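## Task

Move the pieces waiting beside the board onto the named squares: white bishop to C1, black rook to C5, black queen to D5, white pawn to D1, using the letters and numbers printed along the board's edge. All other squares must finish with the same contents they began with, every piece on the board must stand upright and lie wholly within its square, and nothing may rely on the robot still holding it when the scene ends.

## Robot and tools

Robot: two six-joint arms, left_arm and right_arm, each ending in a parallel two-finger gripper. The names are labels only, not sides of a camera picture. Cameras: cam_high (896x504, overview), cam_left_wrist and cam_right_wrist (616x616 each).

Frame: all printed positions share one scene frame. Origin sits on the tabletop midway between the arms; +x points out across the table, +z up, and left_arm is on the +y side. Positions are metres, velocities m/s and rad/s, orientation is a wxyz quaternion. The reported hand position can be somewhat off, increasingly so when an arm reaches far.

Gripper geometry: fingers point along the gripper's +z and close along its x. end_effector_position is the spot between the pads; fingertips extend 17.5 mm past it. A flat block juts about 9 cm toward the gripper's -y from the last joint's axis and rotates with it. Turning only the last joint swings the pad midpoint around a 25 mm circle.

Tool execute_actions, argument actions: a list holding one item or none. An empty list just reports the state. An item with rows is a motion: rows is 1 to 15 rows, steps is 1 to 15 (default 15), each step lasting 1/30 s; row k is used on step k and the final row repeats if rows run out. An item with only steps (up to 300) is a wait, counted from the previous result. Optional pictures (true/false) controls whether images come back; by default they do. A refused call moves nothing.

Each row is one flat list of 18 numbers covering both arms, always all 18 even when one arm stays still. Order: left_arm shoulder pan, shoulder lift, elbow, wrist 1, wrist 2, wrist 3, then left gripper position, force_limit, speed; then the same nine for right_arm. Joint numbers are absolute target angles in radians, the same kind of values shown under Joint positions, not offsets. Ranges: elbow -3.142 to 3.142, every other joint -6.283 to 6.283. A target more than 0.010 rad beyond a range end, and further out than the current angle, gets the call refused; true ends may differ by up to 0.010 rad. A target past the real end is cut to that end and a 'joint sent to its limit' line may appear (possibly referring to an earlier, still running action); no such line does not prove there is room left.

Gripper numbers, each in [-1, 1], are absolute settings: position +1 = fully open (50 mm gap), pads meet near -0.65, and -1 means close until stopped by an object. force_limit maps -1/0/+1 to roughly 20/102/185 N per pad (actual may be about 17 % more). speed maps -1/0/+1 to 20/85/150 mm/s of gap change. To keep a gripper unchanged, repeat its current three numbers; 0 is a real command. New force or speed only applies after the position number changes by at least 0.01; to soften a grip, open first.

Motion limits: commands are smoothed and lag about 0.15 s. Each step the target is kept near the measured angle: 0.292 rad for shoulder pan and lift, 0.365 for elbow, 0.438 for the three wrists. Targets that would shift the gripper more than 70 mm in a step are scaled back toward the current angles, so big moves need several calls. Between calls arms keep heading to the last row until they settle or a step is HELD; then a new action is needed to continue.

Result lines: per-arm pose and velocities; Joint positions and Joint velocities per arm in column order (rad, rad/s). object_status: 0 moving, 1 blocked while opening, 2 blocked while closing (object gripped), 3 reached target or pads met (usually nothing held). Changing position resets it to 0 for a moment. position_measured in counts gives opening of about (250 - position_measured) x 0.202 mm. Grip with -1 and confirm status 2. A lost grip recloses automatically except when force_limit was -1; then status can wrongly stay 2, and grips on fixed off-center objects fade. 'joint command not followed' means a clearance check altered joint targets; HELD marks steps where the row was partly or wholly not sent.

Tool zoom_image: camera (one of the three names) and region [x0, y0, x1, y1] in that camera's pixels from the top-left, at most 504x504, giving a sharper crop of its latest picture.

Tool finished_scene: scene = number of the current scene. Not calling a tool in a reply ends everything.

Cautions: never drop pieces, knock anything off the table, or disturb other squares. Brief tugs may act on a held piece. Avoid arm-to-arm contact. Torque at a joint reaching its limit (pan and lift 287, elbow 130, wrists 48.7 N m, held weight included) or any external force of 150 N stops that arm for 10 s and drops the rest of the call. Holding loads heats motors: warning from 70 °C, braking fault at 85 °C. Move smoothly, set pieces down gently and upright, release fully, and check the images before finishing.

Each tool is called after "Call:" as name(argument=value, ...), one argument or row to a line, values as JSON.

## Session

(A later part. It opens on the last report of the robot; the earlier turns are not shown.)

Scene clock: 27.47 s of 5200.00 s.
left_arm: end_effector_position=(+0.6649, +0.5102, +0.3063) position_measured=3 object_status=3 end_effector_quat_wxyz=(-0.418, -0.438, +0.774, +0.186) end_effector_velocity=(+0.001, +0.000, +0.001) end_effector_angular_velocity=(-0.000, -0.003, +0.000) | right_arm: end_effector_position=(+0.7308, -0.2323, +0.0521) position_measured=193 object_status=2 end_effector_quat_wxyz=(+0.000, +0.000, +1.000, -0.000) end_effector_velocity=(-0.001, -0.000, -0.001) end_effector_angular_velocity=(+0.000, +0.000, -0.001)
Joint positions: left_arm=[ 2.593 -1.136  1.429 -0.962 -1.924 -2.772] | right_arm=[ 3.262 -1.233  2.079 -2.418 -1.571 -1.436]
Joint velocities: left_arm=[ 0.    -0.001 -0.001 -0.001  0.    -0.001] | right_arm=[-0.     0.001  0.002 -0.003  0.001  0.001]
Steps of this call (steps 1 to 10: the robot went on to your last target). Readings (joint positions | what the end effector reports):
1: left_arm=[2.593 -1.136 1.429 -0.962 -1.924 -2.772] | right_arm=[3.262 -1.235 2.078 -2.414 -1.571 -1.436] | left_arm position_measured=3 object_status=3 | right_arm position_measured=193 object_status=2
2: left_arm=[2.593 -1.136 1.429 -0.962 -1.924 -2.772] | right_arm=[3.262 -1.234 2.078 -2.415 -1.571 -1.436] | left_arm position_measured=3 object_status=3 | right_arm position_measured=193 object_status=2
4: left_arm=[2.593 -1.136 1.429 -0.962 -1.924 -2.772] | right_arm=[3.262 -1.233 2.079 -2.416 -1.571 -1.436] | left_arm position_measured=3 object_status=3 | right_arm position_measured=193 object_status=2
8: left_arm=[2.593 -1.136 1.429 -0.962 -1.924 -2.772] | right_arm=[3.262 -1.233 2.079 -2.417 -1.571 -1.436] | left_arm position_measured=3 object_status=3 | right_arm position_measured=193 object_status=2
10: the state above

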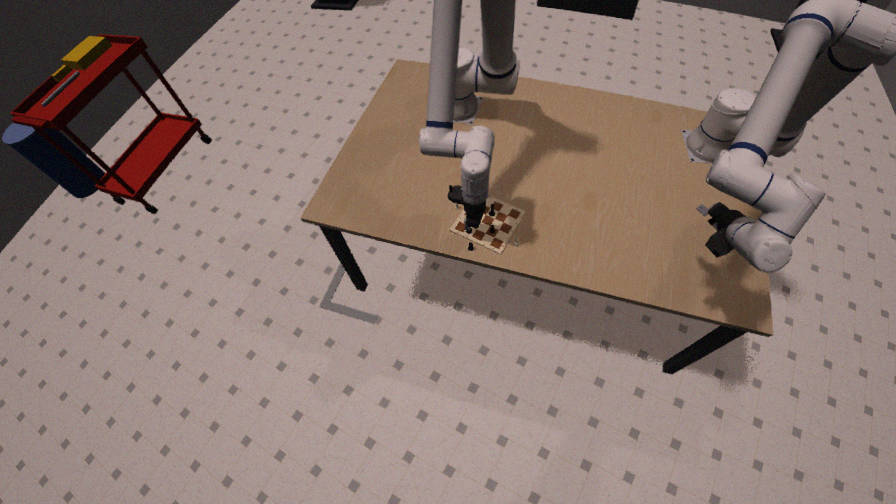

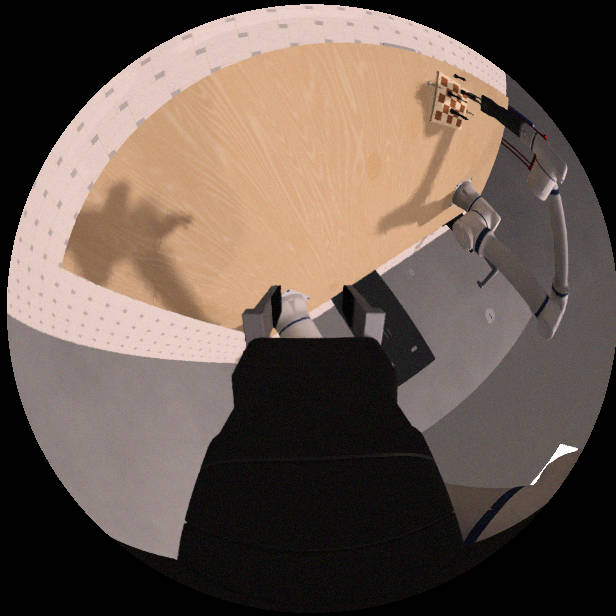

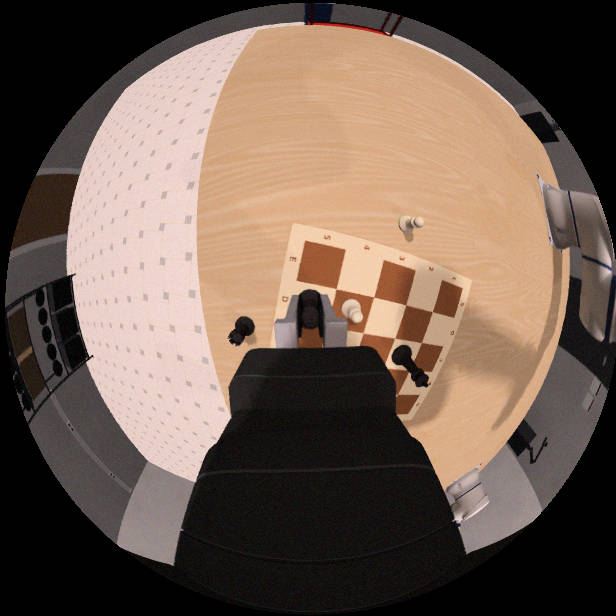

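Call:
execute_actions(
  actions=[
    {"rows":[[2.593,-1.136,1.429,-0.962,-1.924,-2.772,1,0,0,3.2623,-1.2297,2.0805,-2.4216,-1.571,-1.436,-1,0.5,0]],"steps":8},
  ],
  pictures=false,
)

Call:
execute_actions(
  actions=[
    {"rows":[[2.593,-1.136,1.429,-0.962,-1.924,-2.772,1,0,0,3.2623,-1.2297,2.0805,-2.4216,-1.571,-1.436,0.1,0,-0.5]],"steps":9},
  ],
  pictures=false,
)

Call:
execute_actions(
  actions=[
    {"rows":[[2.593,-1.136,1.429,-0.962,-1.924,-2.772,1,0,0,3.2623,-1.333,2.032,-2.27,-1.571,-1.436,0.1,0,-0.5]]},
  ],
  pictures=false,
)

Call:
execute_actions(
  actions=[
    {"rows":[[2.593,-1.136,1.429,-0.962,-1.924,-2.772,1,0,0,3.2885,-1.23,1.889,-2.23,-1.571,-1.41,0.7,0,0]]},
  ],
)

Call:
execute_actions(
  actions=[
    {"rows":[[2.593,-1.136,1.429,-0.962,-1.924,-2.772,1,0,0,3.2885,-1.1175,1.942,-2.3953,-1.571,-1.41,0.7,0,0]]},
  ],
)

Scene clock: 36.20 s of 5200.00 s.
left_arm: end_effector_position=(+0.6649, +0.5102, +0.3063) position_measured=3 object_status=3 end_effector_quat_wxyz=(-0.418, -0.438, +0.774, +0.186) end_effector_velocity=(-0.000, +0.000, -0.000) end_effector_angular_velocity=(-0.001, +0.000, -0.000) | right_arm: end_effector_position=(+0.7307, -0.2323, +0.0503) position_measured=193 object_status=2 end_effector_quat_wxyz=(+0.000, +0.000, +1.000, -0.000) end_effector_velocity=(-0.001, +0.000, -0.004) end_effector_angular_velocity=(+0.001, +0.002, +0.001)
Joint positions: left_arm=[ 2.593 -1.136  1.429 -0.962 -1.924 -2.772] | right_arm=[ 3.262 -1.23   2.08  -2.421 -1.571 -1.436]
Joint velocities: left_arm=[ 0.     0.     0.    -0.     0.     0.001] | right_arm=[ 0.     0.005  0.002 -0.005  0.001 -0.001]
Steps of this call (steps 1 to 15: the robot went on to your last target; steps 16 to 90: nothing new was sent; then 5.47 s passed at rest; steps 91 to 98: all 8 steps of this action). Readings (joint positions | what the end effector reports):
91: left_arm=[2.593 -1.136 1.429 -0.962 -1.924 -2.772] | right_arm=[3.262 -1.232 2.080 -2.418 -1.571 -1.436] | left_arm position_measured=3 object_status=3 | right_arm position_measured=193 object_status=2
92: left_arm=[2.593 -1.136 1.429 -0.962 -1.924 -2.772] | right_arm=[3.262 -1.232 2.080 -2.419 -1.571 -1.436] | left_arm position_measured=3 object_status=3 | right_arm position_measured=193 object_status=2
94: left_arm=[2.593 -1.136 1.429 -0.962 -1.924 -2.772] | right_arm=[3.262 -1.231 2.080 -2.420 -1.571 -1.436] | left_arm position_measured=3 object_status=3 | right_arm position_measured=193 object_status=2
98: the state above

Scene clock: 36.50 s of 5200.00 s.
left_arm: end_effector_position=(+0.6649, +0.5102, +0.3063) position_measured=3 object_status=3 end_effector_quat_wxyz=(-0.418, -0.438, +0.774, +0.186) end_effector_velocity=(-0.001, +0.001, -0.000) end_effector_angular_velocity=(+0.001, +0.002, +0.001) | right_arm: end_effector_position=(+0.7307, -0.2323, +0.0500) position_measured=138 object_status=0 end_effector_quat_wxyz=(+0.000, +0.000, +1.000, -0.000) end_effector_velocity=(+0.000, +0.000, +0.000) end_effector_angular_velocity=(+0.001, -0.001, +0.000)
Joint positions: left_arm=[ 2.593 -1.136  1.429 -0.962 -1.924 -2.772] | right_arm=[ 3.262 -1.23   2.08  -2.422 -1.571 -1.436]
Joint velocities: left_arm=[ 0.    -0.     0.001  0.001 -0.    -0.001] | right_arm=[ 0.    -0.001  0.    -0.     0.001 -0.   ]
Steps of this call (steps 1 to 9: all 9 steps of this action). Readings (joint positions | what the end effector reports):
1: left_arm=[2.593 -1.136 1.429 -0.962 -1.924 -2.772] | right_arm=[3.262 -1.230 2.080 -2.421 -1.571 -1.436] | left_arm position_measured=3 object_status=3 | right_arm position_measured=191 object_status=0
2: left_arm=[2.593 -1.136 1.429 -0.962 -1.924 -2.772] | right_arm=[3.262 -1.230 2.080 -2.421 -1.571 -1.436] | left_arm position_measured=3 object_status=3 | right_arm position_measured=183 object_status=0
4: left_arm=[2.593 -1.136 1.429 -0.962 -1.924 -2.772] | right_arm=[3.262 -1.230 2.080 -2.421 -1.571 -1.436] | left_arm position_measured=3 object_status=3 | right_arm position_measured=166 object_status=0
8: left_arm=[2.593 -1.136 1.429 -0.962 -1.924 -2.772] | right_arm=[3.262 -1.230 2.080 -2.422 -1.571 -1.436] | left_arm position_measured=3 object_status=3 | right_arm position_measured=138 object_status=0
9: the state above

Scene clock: 37.00 s of 5200.00 s.
left_arm: end_effector_position=(+0.6649, +0.5102, +0.3063) position_measured=3 object_status=3 end_effector_quat_wxyz=(-0.418, -0.438, +0.774, +0.186) end_effector_velocity=(+0.000, +0.000, -0.001) end_effector_angular_velocity=(+0.001, +0.001, +0.001) | right_arm: end_effector_position=(+0.7307, -0.2323, +0.1273) position_measured=138 object_status=3 end_effector_quat_wxyz=(+0.000, +0.000, +1.000, -0.000) end_effector_velocity=(-0.001, +0.000, +0.020) end_effector_angular_velocity=(+0.000, +0.000, -0.000)
Joint positions: left_arm=[ 2.593 -1.136  1.429 -0.962 -1.924 -2.772] | right_arm=[ 3.262 -1.33   2.034 -2.275 -1.571 -1.436]
Joint velocities: left_arm=[ 0.     0.     0.    -0.    -0.    -0.002] | right_arm=[ 0.    -0.026 -0.012  0.038  0.     0.   ]
Steps of this call (steps 1 to 15: all 15 steps of this action). Readings (joint positions | what the end effector reports):
1: left_arm=[2.593 -1.136 1.429 -0.962 -1.924 -2.772] | right_arm=[3.262 -1.230 2.080 -2.421 -1.571 -1.436] | left_arm position_measured=3 object_status=3 | right_arm position_measured=138 object_status=0
2: left_arm=[2.593 -1.136 1.429 -0.962 -1.924 -2.772] | right_arm=[3.262 -1.239 2.077 -2.405 -1.571 -1.436] | left_arm position_measured=3 object_status=3 | right_arm position_measured=138 object_status=0
4: left_arm=[2.593 -1.136 1.429 -0.962 -1.924 -2.772] | right_arm=[3.262 -1.275 2.059 -2.356 -1.571 -1.436] | left_arm position_measured=3 object_status=3 | right_arm position_measured=138 object_status=0
8: left_arm=[2.593 -1.136 1.429 -0.962 -1.924 -2.772] | right_arm=[3.262 -1.312 2.042 -2.300 -1.571 -1.436] | left_arm position_measured=3 object_status=3 | right_arm position_measured=138 object_status=3
15: the state above

Scene clock: 37.50 s of 5200.00 s.
left_arm: end_effector_position=(+0.6649, +0.5102, +0.3063) position_measured=3 object_status=3 end_effector_quat_wxyz=(-0.418, -0.438, +0.774, +0.186) end_effector_velocity=(-0.001, +0.000, +0.001) end_effector_angular_velocity=(-0.000, -0.000, +0.000) | right_arm: end_effector_position=(+0.7952, -0.2039, +0.1298) position_measured=48 object_status=3 end_effector_quat_wxyz=(+0.000, +0.000, +1.000, -0.000) end_effector_velocity=(+0.015, +0.008, -0.001) end_effector_angular_velocity=(+0.001, +0.001, +0.000)
Joint positions: left_arm=[ 2.593 -1.136  1.429 -0.962 -1.924 -2.772] | right_arm=[ 3.288 -1.233  1.894 -2.231 -1.571 -1.411]
Joint velocities: left_arm=[ 0.    -0.001  0.001  0.    -0.     0.   ] | right_arm=[ 0.006  0.025 -0.035  0.011  0.001  0.006]
Steps of this call (steps 1 to 15: all 15 steps of this action). Readings (joint positions | what the end effector reports):
1: left_arm=[2.593 -1.136 1.429 -0.962 -1.924 -2.772] | right_arm=[3.262 -1.330 2.033 -2.274 -1.571 -1.436] | left_arm position_measured=3 object_status=3 | right_arm position_measured=134 object_status=0
2: left_arm=[2.593 -1.136 1.429 -0.962 -1.924 -2.772] | right_arm=[3.265 -1.322 2.020 -2.269 -1.571 -1.434] | left_arm position_measured=3 object_status=3 | right_arm position_measured=120 object_status=0
4: left_arm=[2.593 -1.136 1.429 -0.962 -1.924 -2.772] | right_arm=[3.274 -1.286 1.968 -2.254 -1.571 -1.424] | left_arm position_measured=3 object_status=3 | right_arm position_measured=92 object_status=0
8: left_arm=[2.593 -1.136 1.429 -0.962 -1.924 -2.772] | right_arm=[3.283 -1.250 1.917 -2.238 -1.571 -1.415] | left_arm position_measured=3 object_status=3 | right_arm position_measured=48 object_status=0
15: the state above

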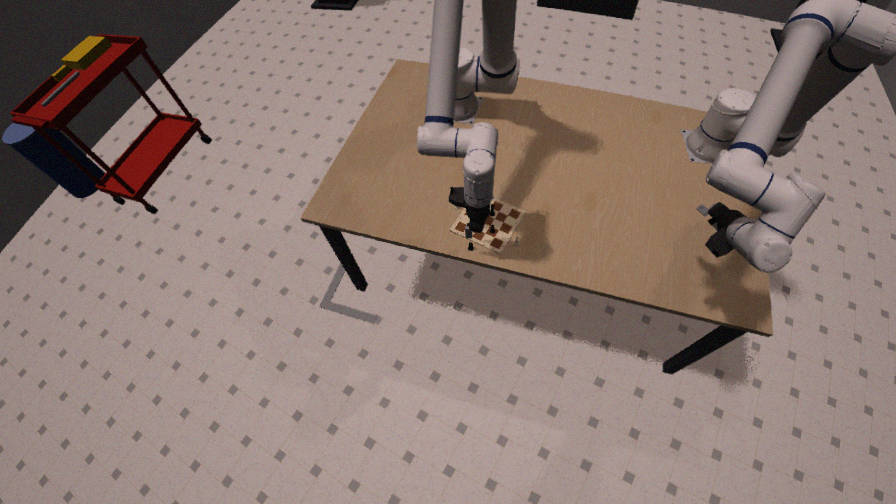

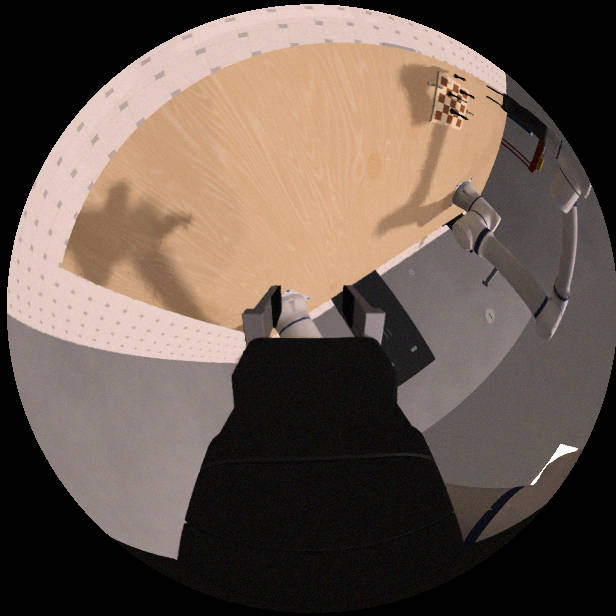

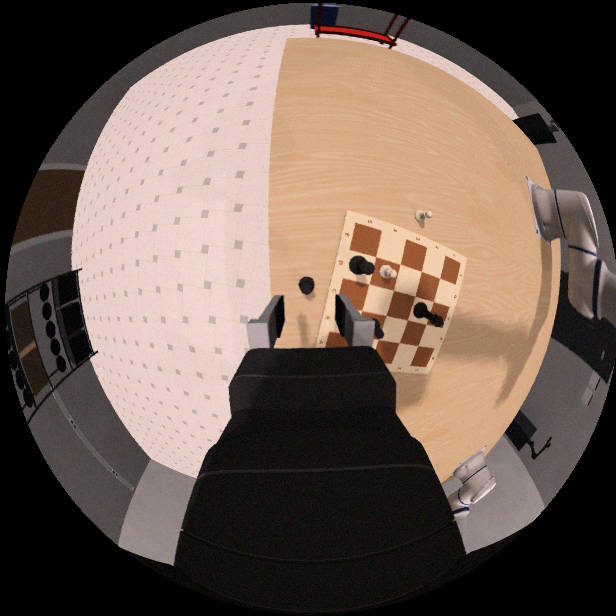

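Scene clock: 38.00 s of 5200.00 s.
left_arm: end_effector_position=(+0.6649, +0.5102, +0.3063) position_measured=3 object_status=3 end_effector_quat_wxyz=(-0.418, -0.438, +0.774, +0.186) end_effector_velocity=(-0.000, -0.000, +0.000) end_effector_angular_velocity=(-0.001, +0.001, -0.002) | right_arm: end_effector_position=(+0.7975, -0.2028, +0.0370) position_measured=48 object_status=3 end_effector_quat_wxyz=(+0.000, +0.000, +1.000, -0.000) end_effector_velocity=(-0.001, -0.000, -0.026) end_effector_angular_velocity=(-0.000, -0.002, -0.000)
Joint positions: left_arm=[ 2.593 -1.136  1.429 -0.962 -1.924 -2.772] | right_arm=[ 3.288 -1.122  1.94  -2.389 -1.571 -1.41 ]
Joint velocities: left_arm=[-0.001 -0.     0.     0.001  0.     0.002] | right_arm=[ 0.     0.031  0.014 -0.047 -0.     0.   ]
Steps of this call (steps 1 to 15: all 15 steps of this action). Readings (joint positions | what the end effector reports):
1: left_arm=[2.593 -1.136 1.429 -0.962 -1.924 -2.772] | right_arm=[3.288 -1.232 1.893 -2.231 -1.571 -1.411] | left_arm position_measured=3 object_status=3 | right_arm position_measured=48 object_status=3
2: left_arm=[2.593 -1.136 1.429 -0.962 -1.924 -2.772] | right_arm=[3.288 -1.222 1.895 -2.247 -1.571 -1.411] | left_arm position_measured=3 object_status=3 | right_arm position_measured=48 object_status=3
4: left_arm=[2.593 -1.136 1.429 -0.962 -1.924 -2.772] | right_arm=[3.288 -1.189 1.912 -2.291 -1.571 -1.410] | left_arm position_measured=3 object_status=3 | right_arm position_measured=48 object_status=3
8: left_arm=[2.593 -1.136 1.429 -0.962 -1.924 -2.772] | right_arm=[3.288 -1.144 1.931 -2.357 -1.571 -1.410] | left_arm position_measured=3 object_status=3 | right_arm position_measured=48 object_status=3
15: the state above

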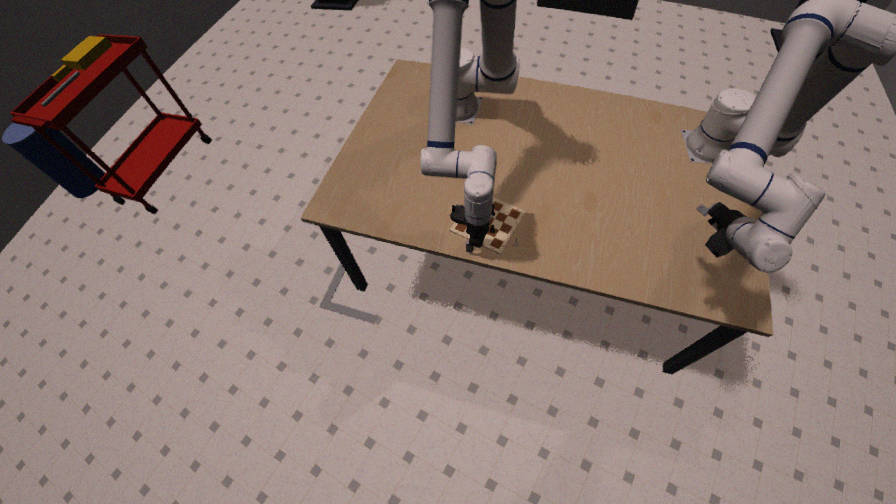

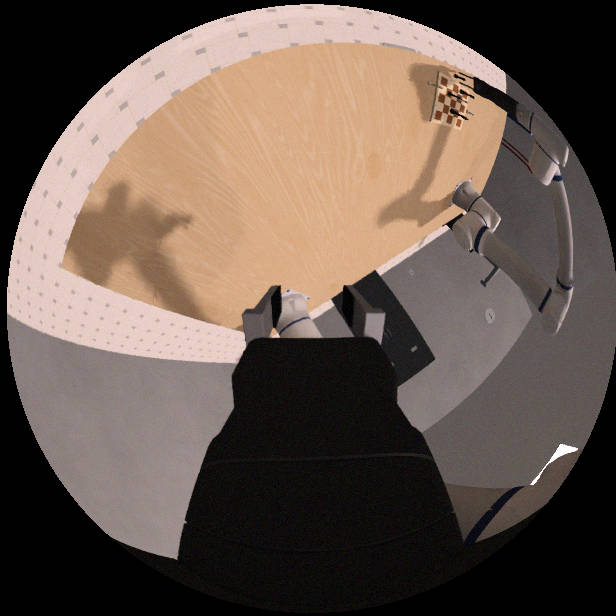

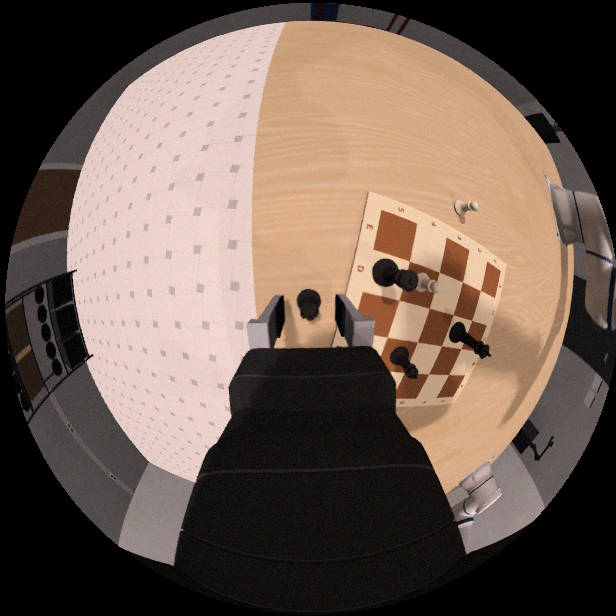

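Call:
execute_actions(
  actions=[
    {"rows":[[2.593,-1.136,1.429,-0.962,-1.924,-2.772,1,0,0,3.285,-1.1175,1.942,-2.3953,-1.571,-1.413,-1,0.5,0]]},
  ],
  pictures=false,
)

Call:
execute_actions(
  actions=[
    {"rows":[[2.593,-1.136,1.429,-0.962,-1.924,-2.772,1,0,0,3.285,-1.208,1.901,-2.264,-1.571,-1.413,-1,0.5,0]]},
  ],
  pictures=false,
)

Call:
execute_actions(
  actions=[
    {"rows":[[2.593,-1.136,1.429,-0.962,-1.924,-2.772,1,0,0,3.3095,-1.2797,2.0051,-2.2962,-1.571,-1.389,-1,0.5,0]]},
  ],
)

Call:
execute_actions(
  actions=[
    {"rows":[[2.593,-1.136,1.429,-0.962,-1.924,-2.772,1,0,0,3.3095,-1.1935,2.0422,-2.4195,-1.571,-1.389,-1,0.5,0]]},
  ],
)

Scene clock: 45.03 s of 5200.00 s.
left_arm: end_effector_position=(+0.6649, +0.5102, +0.3063) position_measured=3 object_status=3 end_effector_quat_wxyz=(-0.418, -0.438, +0.774, +0.186) end_effector_velocity=(-0.001, -0.000, -0.001) end_effector_angular_velocity=(+0.002, +0.002, +0.000) | right_arm: end_effector_position=(+0.7982, -0.2054, +0.0334) position_measured=194 object_status=0 end_effector_quat_wxyz=(+0.000, +0.000, +1.000, -0.000) end_effector_velocity=(+0.000, -0.001, -0.001) end_effector_angular_velocity=(+0.000, +0.001, -0.000)
Joint positions: left_arm=[ 2.593 -1.136  1.429 -0.962 -1.924 -2.772] | right_arm=[ 3.285 -1.117  1.942 -2.395 -1.571 -1.413]
Joint velocities: left_arm=[-0.001  0.001  0.001  0.    -0.    -0.001] | right_arm=[-0.001  0.001 -0.    -0.     0.    -0.001]
Steps of this call (steps 1 to 15: the robot went on to your last target; steps 16 to 90: nothing new was sent; then 3.53 s passed at rest; steps 91 to 105: all 15 steps of this action). Readings (joint positions | what the end effector reports):
91: left_arm=[2.593 -1.136 1.429 -0.962 -1.924 -2.772] | right_arm=[3.289 -1.117 1.942 -2.395 -1.571 -1.410] | left_arm position_measured=3 object_status=3 | right_arm position_measured=51 object_status=0
92: left_arm=[2.593 -1.136 1.429 -0.962 -1.924 -2.772] | right_arm=[3.288 -1.117 1.942 -2.395 -1.571 -1.410] | left_arm position_measured=3 object_status=3 | right_arm position_measured=65 object_status=0
94: left_arm=[2.593 -1.136 1.429 -0.962 -1.924 -2.772] | right_arm=[3.287 -1.117 1.942 -2.395 -1.571 -1.411] | left_arm position_measured=3 object_status=3 | right_arm position_measured=93 object_status=0
98: left_arm=[2.593 -1.136 1.429 -0.962 -1.924 -2.772] | right_arm=[3.286 -1.117 1.942 -2.395 -1.571 -1.412] | left_arm position_measured=3 object_status=3 | right_arm position_measured=149 object_status=0
105: the state above

Scene clock: 45.53 s of 5200.00 s.
left_arm: end_effector_position=(+0.6649, +0.5102, +0.3063) position_measured=3 object_status=3 end_effector_quat_wxyz=(-0.418, -0.438, +0.774, +0.186) end_effector_velocity=(-0.001, -0.000, -0.001) end_effector_angular_velocity=(+0.002, +0.002, +0.000) | right_arm: end_effector_position=(+0.7989, -0.2054, +0.1074) position_measured=194 object_status=2 end_effector_quat_wxyz=(+0.000, +0.000, +1.000, -0.000) end_effector_velocity=(-0.002, -0.000, +0.017) end_effector_angular_velocity=(+0.000, +0.002, -0.001)
Joint positions: left_arm=[ 2.593 -1.136  1.429 -0.962 -1.924 -2.772] | right_arm=[ 3.285 -1.205  1.902 -2.268 -1.571 -1.413]
Joint velocities: left_arm=[-0.001  0.001  0.001  0.001 -0.    -0.001] | right_arm=[-0.    -0.02  -0.009  0.031  0.001  0.001]
Steps of this call (steps 1 to 15: all 15 steps of this action). Readings (joint positions | what the end effector reports):
1: left_arm=[2.593 -1.136 1.429 -0.962 -1.924 -2.772] | right_arm=[3.285 -1.118 1.942 -2.395 -1.571 -1.413] | left_arm position_measured=3 object_status=3 | right_arm position_measured=194 object_status=0
2: left_arm=[2.593 -1.136 1.429 -0.962 -1.924 -2.772] | right_arm=[3.285 -1.127 1.939 -2.379 -1.571 -1.413] | left_arm position_measured=3 object_status=3 | right_arm position_measured=194 object_status=0
4: left_arm=[2.593 -1.136 1.429 -0.962 -1.924 -2.772] | right_arm=[3.285 -1.160 1.922 -2.335 -1.571 -1.413] | left_arm position_measured=3 object_status=3 | right_arm position_measured=194 object_status=2
8: left_arm=[2.593 -1.136 1.429 -0.962 -1.924 -2.772] | right_arm=[3.285 -1.191 1.909 -2.289 -1.571 -1.413] | left_arm position_measured=3 object_status=3 | right_arm position_measured=194 object_status=2
15: the state above

Scene clock: 46.03 s of 5200.00 s.
left_arm: end_effector_position=(+0.6649, +0.5102, +0.3063) position_measured=3 object_status=3 end_effector_quat_wxyz=(-0.418, -0.438, +0.774, +0.186) end_effector_velocity=(-0.001, -0.000, +0.000) end_effector_angular_velocity=(+0.001, +0.000, -0.000) | right_arm: end_effector_position=(+0.7402, -0.1973, +0.1100) position_measured=194 object_status=2 end_effector_quat_wxyz=(+0.000, +0.000, +1.000, -0.000) end_effector_velocity=(-0.014, +0.001, +0.001) end_effector_angular_velocity=(-0.000, -0.001, -0.001)
Joint positions: left_arm=[ 2.593 -1.136  1.429 -0.962 -1.924 -2.772] | right_arm=[ 3.309 -1.277  2.002 -2.295 -1.571 -1.39 ]
Joint velocities: left_arm=[-0.001 -0.001  0.001  0.     0.    -0.001] | right_arm=[ 0.005 -0.017  0.023 -0.007 -0.     0.006]
Steps of this call (steps 1 to 15: all 15 steps of this action). Readings (joint positions | what the end effector reports):
1: left_arm=[2.593 -1.136 1.429 -0.962 -1.924 -2.772] | right_arm=[3.285 -1.206 1.902 -2.267 -1.571 -1.413] | left_arm position_measured=3 object_status=3 | right_arm position_measured=194 object_status=2
2: left_arm=[2.593 -1.136 1.429 -0.962 -1.924 -2.772] | right_arm=[3.288 -1.215 1.914 -2.270 -1.571 -1.410] | left_arm position_measured=3 object_status=3 | right_arm position_measured=194 object_status=2
4: left_arm=[2.593 -1.136 1.429 -0.962 -1.924 -2.772] | right_arm=[3.297 -1.242 1.953 -2.281 -1.571 -1.401] | left_arm position_measured=3 object_status=3 | right_arm position_measured=194 object_status=2
8: left_arm=[2.593 -1.136 1.429 -0.962 -1.924 -2.772] | right_arm=[3.305 -1.266 1.986 -2.291 -1.571 -1.393] | left_arm position_measured=3 object_status=3 | right_arm position_measured=194 object_status=2
15: the state above

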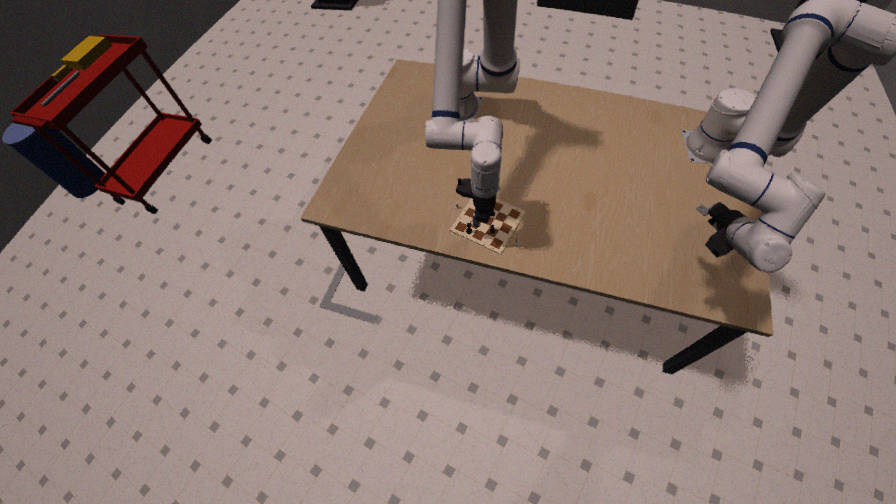

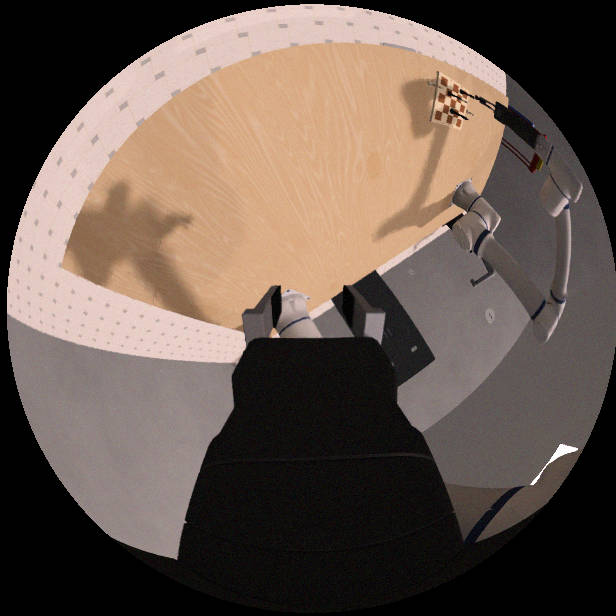

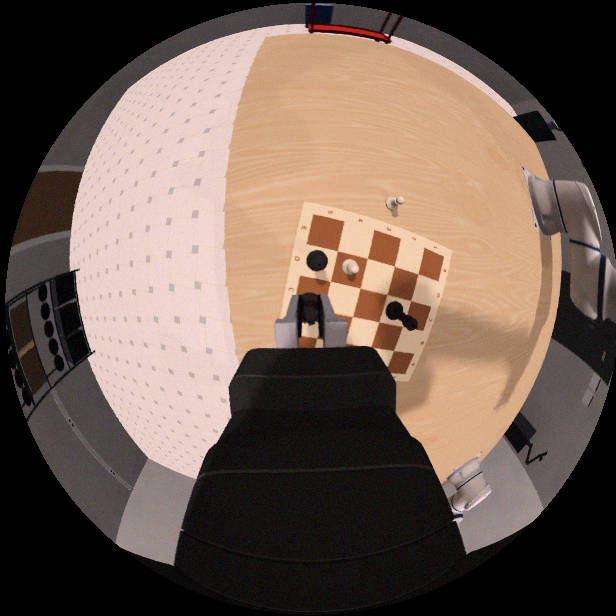

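Scene clock: 46.53 s of 5200.00 s.
left_arm: end_effector_position=(+0.6649, +0.5102, +0.3063) position_measured=3 object_status=3 end_effector_quat_wxyz=(-0.418, -0.438, +0.774, +0.186) end_effector_velocity=(+0.000, +0.000, +0.001) end_effector_angular_velocity=(-0.000, -0.001, +0.000) | right_arm: end_effector_position=(+0.7388, -0.1970, +0.0450) position_measured=194 object_status=2 end_effector_quat_wxyz=(+0.000, +0.000, +1.000, -0.000) end_effector_velocity=(-0.002, -0.000, -0.017) end_effector_angular_velocity=(+0.000, +0.002, +0.000)
Joint positions: left_arm=[ 2.593 -1.136  1.429 -0.962 -1.924 -2.772] | right_arm=[ 3.309 -1.196  2.041 -2.416 -1.571 -1.389]
Joint velocities: left_arm=[ 0.    -0.001 -0.001 -0.     0.     0.   ] | right_arm=[ 0.     0.021  0.01  -0.028  0.001  0.   ]
Steps of this call (steps 1 to 15: all 15 steps of this action). Readings (joint positions | what the end effector reports):
1: left_arm=[2.593 -1.136 1.429 -0.962 -1.924 -2.772] | right_arm=[3.309 -1.278 2.003 -2.296 -1.571 -1.390] | left_arm position_measured=3 object_status=3 | right_arm position_measured=194 object_status=2
2: left_arm=[2.593 -1.136 1.429 -0.962 -1.924 -2.772] | right_arm=[3.309 -1.269 2.007 -2.312 -1.571 -1.389] | left_arm position_measured=3 object_status=3 | right_arm position_measured=194 object_status=2
4: left_arm=[2.593 -1.136 1.429 -0.962 -1.924 -2.772] | right_arm=[3.309 -1.237 2.023 -2.355 -1.571 -1.389] | left_arm position_measured=3 object_status=3 | right_arm position_measured=194 object_status=2
8: left_arm=[2.593 -1.136 1.429 -0.962 -1.924 -2.772] | right_arm=[3.309 -1.209 2.035 -2.397 -1.571 -1.389] | left_arm position_measured=3 object_status=3 | right_arm position_measured=194 object_status=2
15: the state above

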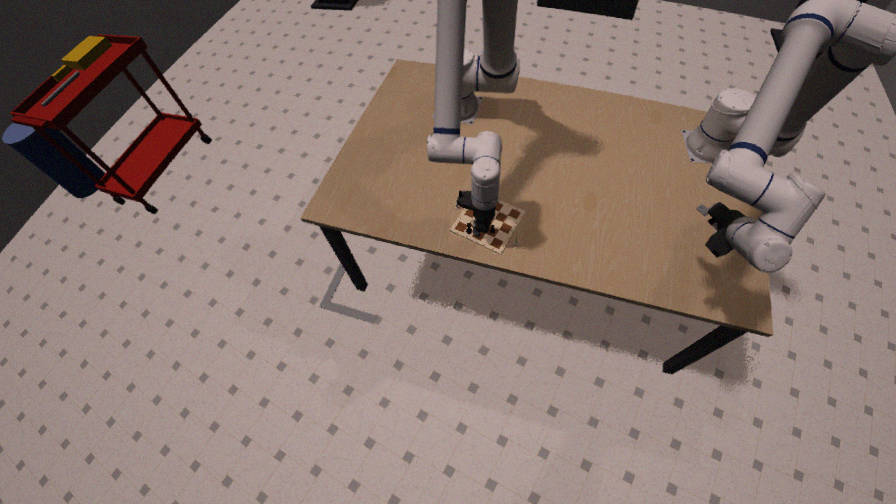

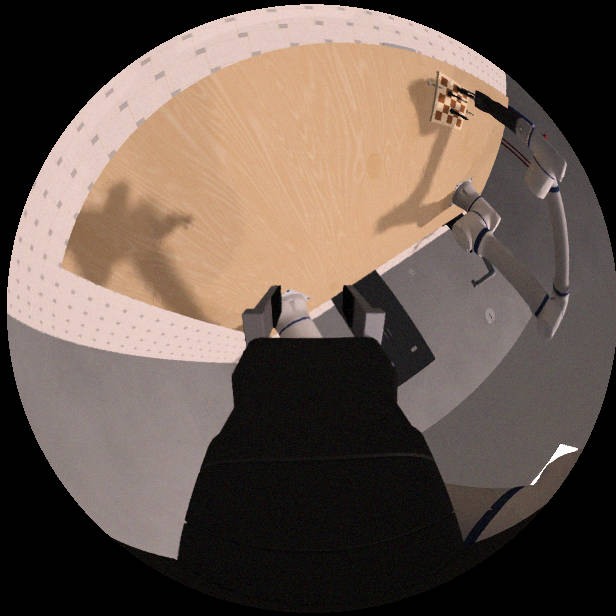

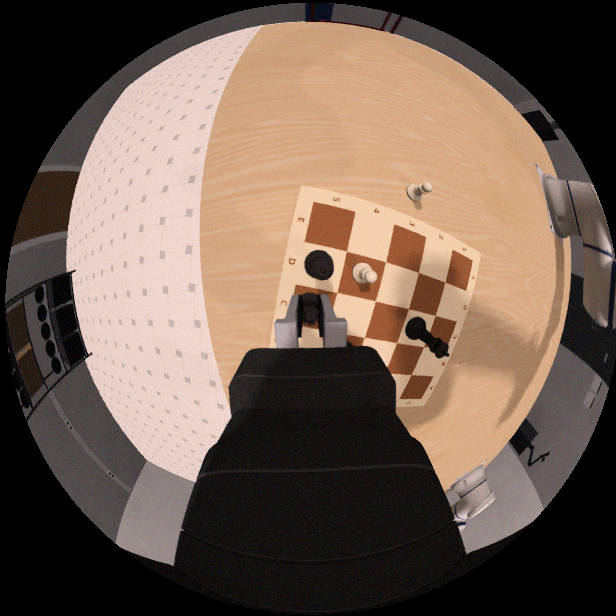

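Call:
execute_actions(
  actions=[
    {"rows":[[2.593,-1.136,1.429,-0.962,-1.924,-2.772,1,0,0,3.3095,-1.1935,2.0422,-2.4195,-1.571,-1.389,0.1,0,-0.5]],"steps":9},
  ],
  pictures=false,
)

Call:
execute_actions(
  actions=[
    {"rows":[[2.593,-1.136,1.429,-0.962,-1.924,-2.772,1,0,0,3.3095,-1.2797,2.0051,-2.2962,-1.571,-1.389,0.1,0,-0.5]]},
  ],
  pictures=false,
)

Call:
execute_actions(
  actions=[
    {"rows":[[2.593,-1.136,1.429,-0.962,-1.924,-2.772,1,0,0,3.5068,-1.1855,1.8705,-2.256,-1.571,-1.191,0.7,0,0]]},
  ],
  pictures=false,
)

Call:
execute_actions(
  actions=[
    {"steps":10},
  ],
  pictures=false,
)

Call:
execute_actions(
  actions=[
    {"rows":[[2.593,-1.136,1.429,-0.962,-1.924,-2.772,1,0,0,3.5068,-1.098,1.907,-2.38,-1.571,-1.191,0.7,0,0]]},
  ],
)

Scene clock: 52.47 s of 5200.00 s.
left_arm: end_effector_position=(+0.6649, +0.5102, +0.3063) position_measured=3 object_status=3 end_effector_quat_wxyz=(-0.418, -0.438, +0.774, +0.186) end_effector_velocity=(+0.000, +0.001, +0.000) end_effector_angular_velocity=(-0.001, -0.001, -0.000) | right_arm: end_effector_position=(+0.7386, -0.1971, +0.0430) position_measured=138 object_status=0 end_effector_quat_wxyz=(+0.000, +0.000, +1.000, -0.000) end_effector_velocity=(+0.000, +0.000, +0.001) end_effector_angular_velocity=(+0.000, -0.001, +0.000)
Joint positions: left_arm=[ 2.593 -1.136  1.429 -0.962 -1.924 -2.772] | right_arm=[ 3.31  -1.193  2.042 -2.42  -1.571 -1.389]
Joint velocities: left_arm=[ 0.001 -0.    -0.    -0.     0.001  0.001] | right_arm=[ 0.    -0.001 -0.    -0.     0.    -0.   ]
Steps of this call (steps 1 to 15: the robot went on to your last target; steps 16 to 90: nothing new was sent; then 2.63 s passed at rest; steps 91 to 99: all 9 steps of this action). Readings (joint positions | what the end effector reports):
91: left_arm=[2.593 -1.136 1.429 -0.962 -1.924 -2.772] | right_arm=[3.310 -1.193 2.042 -2.420 -1.571 -1.389] | left_arm position_measured=3 object_status=3 | right_arm position_measured=191 object_status=0
92: left_arm=[2.593 -1.136 1.429 -0.962 -1.924 -2.772] | right_arm=[3.310 -1.193 2.042 -2.420 -1.571 -1.389] | left_arm position_measured=3 object_status=3 | right_arm position_measured=183 object_status=0
94: left_arm=[2.593 -1.136 1.429 -0.962 -1.924 -2.772] | right_arm=[3.310 -1.193 2.042 -2.420 -1.571 -1.389] | left_arm position_measured=3 object_status=3 | right_arm position_measured=166 object_status=0
98: left_arm=[2.593 -1.136 1.429 -0.962 -1.924 -2.772] | right_arm=[3.310 -1.193 2.042 -2.420 -1.571 -1.389] | left_arm position_measured=3 object_status=3 | right_arm position_measured=138 object_status=0
99: the state above

Scene clock: 52.97 s of 5200.00 s.
left_arm: end_effector_position=(+0.6649, +0.5102, +0.3063) position_measured=3 object_status=3 end_effector_quat_wxyz=(-0.418, -0.438, +0.774, +0.186) end_effector_velocity=(-0.000, +0.000, -0.000) end_effector_angular_velocity=(+0.001, +0.001, +0.000) | right_arm: end_effector_position=(+0.7385, -0.1970, +0.1079) position_measured=138 object_status=3 end_effector_quat_wxyz=(-0.000, +0.000, +1.000, -0.000) end_effector_velocity=(-0.001, -0.000, +0.015) end_effector_angular_velocity=(-0.000, -0.000, -0.000)
Joint positions: left_arm=[ 2.593 -1.136  1.429 -0.962 -1.924 -2.772] | right_arm=[ 3.31  -1.277  2.006 -2.3   -1.571 -1.389]
Joint velocities: left_arm=[-0.    -0.     0.001 -0.     0.    -0.001] | right_arm=[ 0.    -0.019 -0.009  0.028 -0.     0.   ]
Steps of this call (steps 1 to 15: all 15 steps of this action). Readings (joint positions | what the end effector reports):
1: left_arm=[2.593 -1.136 1.429 -0.962 -1.924 -2.772] | right_arm=[3.309 -1.194 2.042 -2.419 -1.571 -1.389] | left_arm position_measured=3 object_status=3 | right_arm position_measured=138 object_status=0
2: left_arm=[2.593 -1.136 1.429 -0.962 -1.924 -2.772] | right_arm=[3.309 -1.203 2.039 -2.404 -1.571 -1.389] | left_arm position_measured=3 object_status=3 | right_arm position_measured=138 object_status=0
4: left_arm=[2.593 -1.136 1.429 -0.962 -1.924 -2.772] | right_arm=[3.310 -1.236 2.023 -2.360 -1.571 -1.389] | left_arm position_measured=3 object_status=3 | right_arm position_measured=138 object_status=0
8: left_arm=[2.593 -1.136 1.429 -0.962 -1.924 -2.772] | right_arm=[3.310 -1.264 2.012 -2.319 -1.571 -1.389] | left_arm position_measured=3 object_status=3 | right_arm position_measured=138 object_status=3
15: the state above

Scene clock: 53.47 s of 5200.00 s.
left_arm: end_effector_position=(+0.6649, +0.5102, +0.3063) position_measured=3 object_status=3 end_effector_quat_wxyz=(-0.418, -0.438, +0.774, +0.186) end_effector_velocity=(-0.000, +0.001, +0.000) end_effector_angular_velocity=(+0.000, +0.001, +0.002) | right_arm: end_effector_position=(+0.7321, -0.0566, +0.1086) position_measured=48 object_status=3 end_effector_quat_wxyz=(+0.000, +0.000, +1.000, -0.000) end_effector_velocity=(-0.014, +0.093, -0.001) end_effector_angular_velocity=(+0.001, -0.000, -0.000)
Joint positions: left_arm=[ 2.593 -1.136  1.429 -0.962 -1.924 -2.772] | right_arm=[ 3.491 -1.193  1.881 -2.259 -1.571 -1.206]
Joint velocities: left_arm=[ 0.002 -0.001  0.001  0.001 -0.    -0.001] | right_arm=[ 0.117  0.054 -0.08   0.025  0.001  0.117]
Steps of this call (steps 1 to 15: all 15 steps of this action). Readings (joint positions | what the end effector reports):
1: left_arm=[2.593 -1.136 1.429 -0.962 -1.924 -2.772] | right_arm=[3.310 -1.278 2.006 -2.299 -1.571 -1.389] | left_arm position_measured=3 object_status=3 | right_arm position_measured=134 object_status=0
2: left_arm=[2.593 -1.136 1.429 -0.962 -1.924 -2.772] | right_arm=[3.320 -1.273 1.998 -2.296 -1.571 -1.378] | left_arm position_measured=3 object_status=3 | right_arm position_measured=120 object_status=0
4: left_arm=[2.593 -1.136 1.429 -0.962 -1.924 -2.772] | right_arm=[3.355 -1.257 1.974 -2.289 -1.571 -1.343] | left_arm position_measured=3 object_status=3 | right_arm position_measured=92 object_status=0
8: left_arm=[2.593 -1.136 1.429 -0.962 -1.924 -2.772] | right_arm=[3.419 -1.227 1.931 -2.275 -1.571 -1.279] | left_arm position_measured=3 object_status=3 | right_arm position_measured=48 object_status=0
15: the state above

Scene clock: 53.80 s of 5200.00 s.
left_arm: end_effector_position=(+0.6649, +0.5102, +0.3063) position_measured=3 object_status=3 end_effector_quat_wxyz=(-0.418, -0.438, +0.774, +0.186) end_effector_velocity=(-0.000, -0.000, +0.000) end_effector_angular_velocity=(+0.000, -0.000, +0.001) | right_arm: end_effector_position=(+0.7303, -0.0453, +0.1084) position_measured=48 object_status=3 end_effector_quat_wxyz=(+0.000, +0.000, +1.000, -0.000) end_effector_velocity=(-0.002, +0.007, -0.001) end_effector_angular_velocity=(-0.000, +0.002, -0.000)
Joint positions: left_arm=[ 2.593 -1.136  1.429 -0.962 -1.924 -2.772] | right_arm=[ 3.506 -1.186  1.871 -2.256 -1.571 -1.192]
Joint velocities: left_arm=[-0.    -0.    -0.    -0.    -0.    -0.001] | right_arm=[ 0.009  0.006 -0.005  0.002  0.     0.01 ]
Steps of this call (steps 1 to 10: the robot went on to your last target). Readings (joint positions | what the end effector reports):
1: left_arm=[2.593 -1.136 1.429 -0.962 -1.924 -2.772] | right_arm=[3.495 -1.191 1.879 -2.259 -1.571 -1.203] | left_arm position_measured=3 object_status=3 | right_arm position_measured=48 object_status=3
2: left_arm=[2.593 -1.136 1.429 -0.962 -1.924 -2.772] | right_arm=[3.498 -1.190 1.877 -2.258 -1.571 -1.200] | left_arm position_measured=3 object_status=3 | right_arm position_measured=48 object_status=3
4: left_arm=[2.593 -1.136 1.429 -0.962 -1.924 -2.772] | right_arm=[3.501 -1.188 1.874 -2.257 -1.571 -1.196] | left_arm position_measured=3 object_status=3 | right_arm position_measured=48 object_status=3
8: left_arm=[2.593 -1.136 1.429 -0.962 -1.924 -2.772] | right_arm=[3.505 -1.186 1.872 -2.256 -1.571 -1.193] | left_arm position_measured=3 object_status=3 | right_arm position_measured=48 object_status=3
10: the state above

Scene clock: 54.30 s of 5200.00 s.
left_arm: end_effector_position=(+0.6649, +0.5102, +0.3063) position_measured=3 object_status=3 end_effector_quat_wxyz=(-0.418, -0.438, +0.774, +0.186) end_effector_velocity=(+0.000, +0.001, +0.001) end_effector_angular_velocity=(+0.000, -0.001, +0.001) | right_arm: end_effector_position=(+0.7311, -0.0440, +0.0364) position_measured=48 object_status=3 end_effector_quat_wxyz=(+0.000, +0.000, +1.000, -0.000) end_effector_velocity=(-0.001, -0.000, -0.018) end_effector_angular_velocity=(+0.000, +0.001, +0.001)
Joint positions: left_arm=[ 2.593 -1.136  1.429 -0.962 -1.924 -2.772] | right_arm=[ 3.507 -1.101  1.906 -2.376 -1.571 -1.191]
Joint velocities: left_arm=[ 0.001 -0.001 -0.001  0.     0.    -0.   ] | right_arm=[ 0.     0.021  0.008 -0.029  0.001 -0.   ]
Steps of this call (steps 1 to 15: all 15 steps of this action). Readings (joint positions | what the end effector reports):
1: left_arm=[2.593 -1.136 1.429 -0.962 -1.924 -2.772] | right_arm=[3.506 -1.186 1.871 -2.256 -1.571 -1.192] | left_arm position_measured=3 object_status=3 | right_arm position_measured=48 object_status=3
2: left_arm=[2.593 -1.136 1.429 -0.962 -1.924 -2.772] | right_arm=[3.506 -1.176 1.874 -2.272 -1.571 -1.192] | left_arm position_measured=3 object_status=3 | right_arm position_measured=48 object_status=3
4: left_arm=[2.593 -1.136 1.429 -0.962 -1.924 -2.772] | right_arm=[3.506 -1.144 1.889 -2.314 -1.571 -1.191] | left_arm position_measured=3 object_status=3 | right_arm position_measured=48 object_status=3
8: left_arm=[2.593 -1.136 1.429 -0.962 -1.924 -2.772] | right_arm=[3.507 -1.114 1.900 -2.357 -1.571 -1.191] | left_arm position_measured=3 object_status=3 | right_arm position_measured=48 object_status=3
15: the state above

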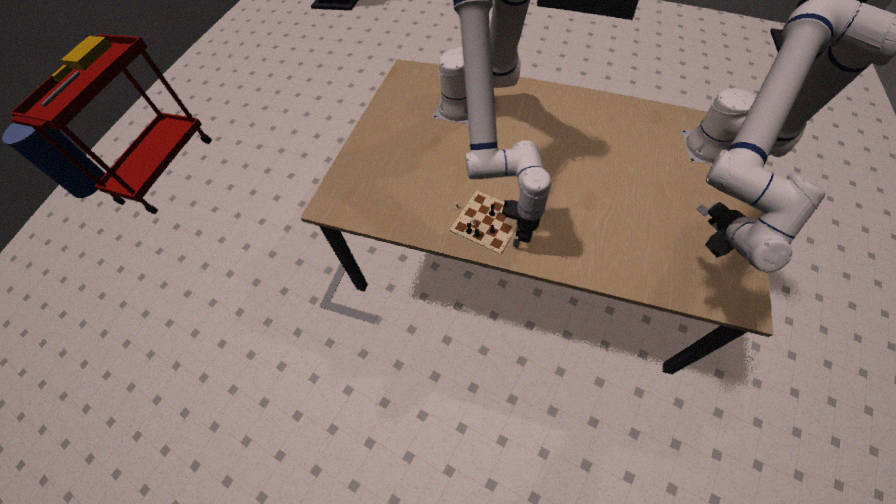

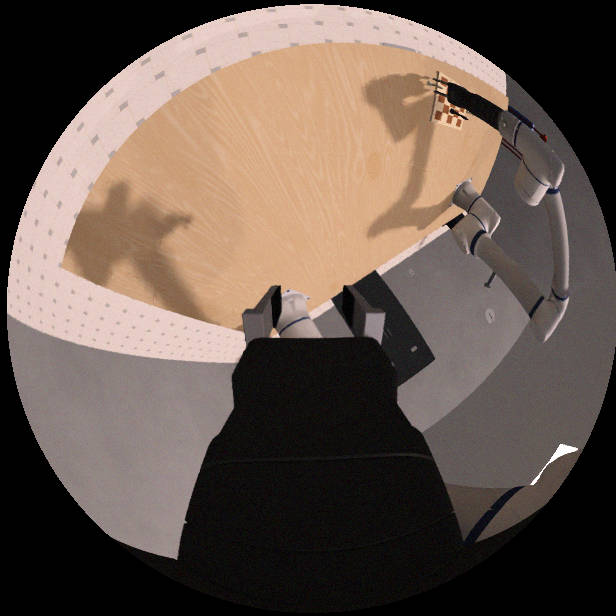

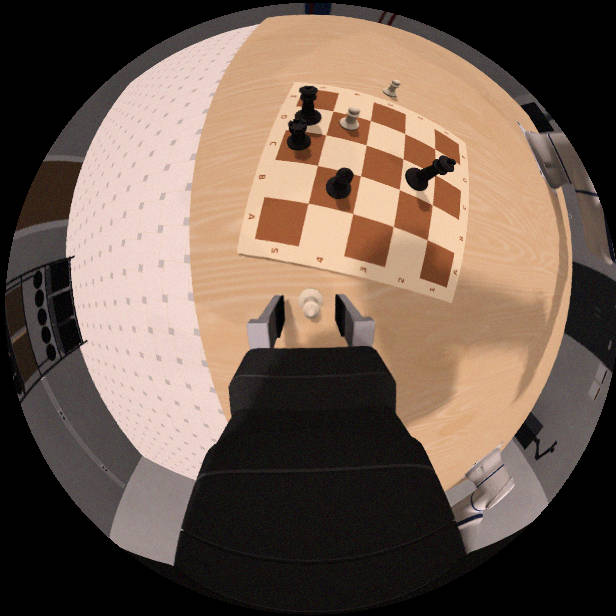

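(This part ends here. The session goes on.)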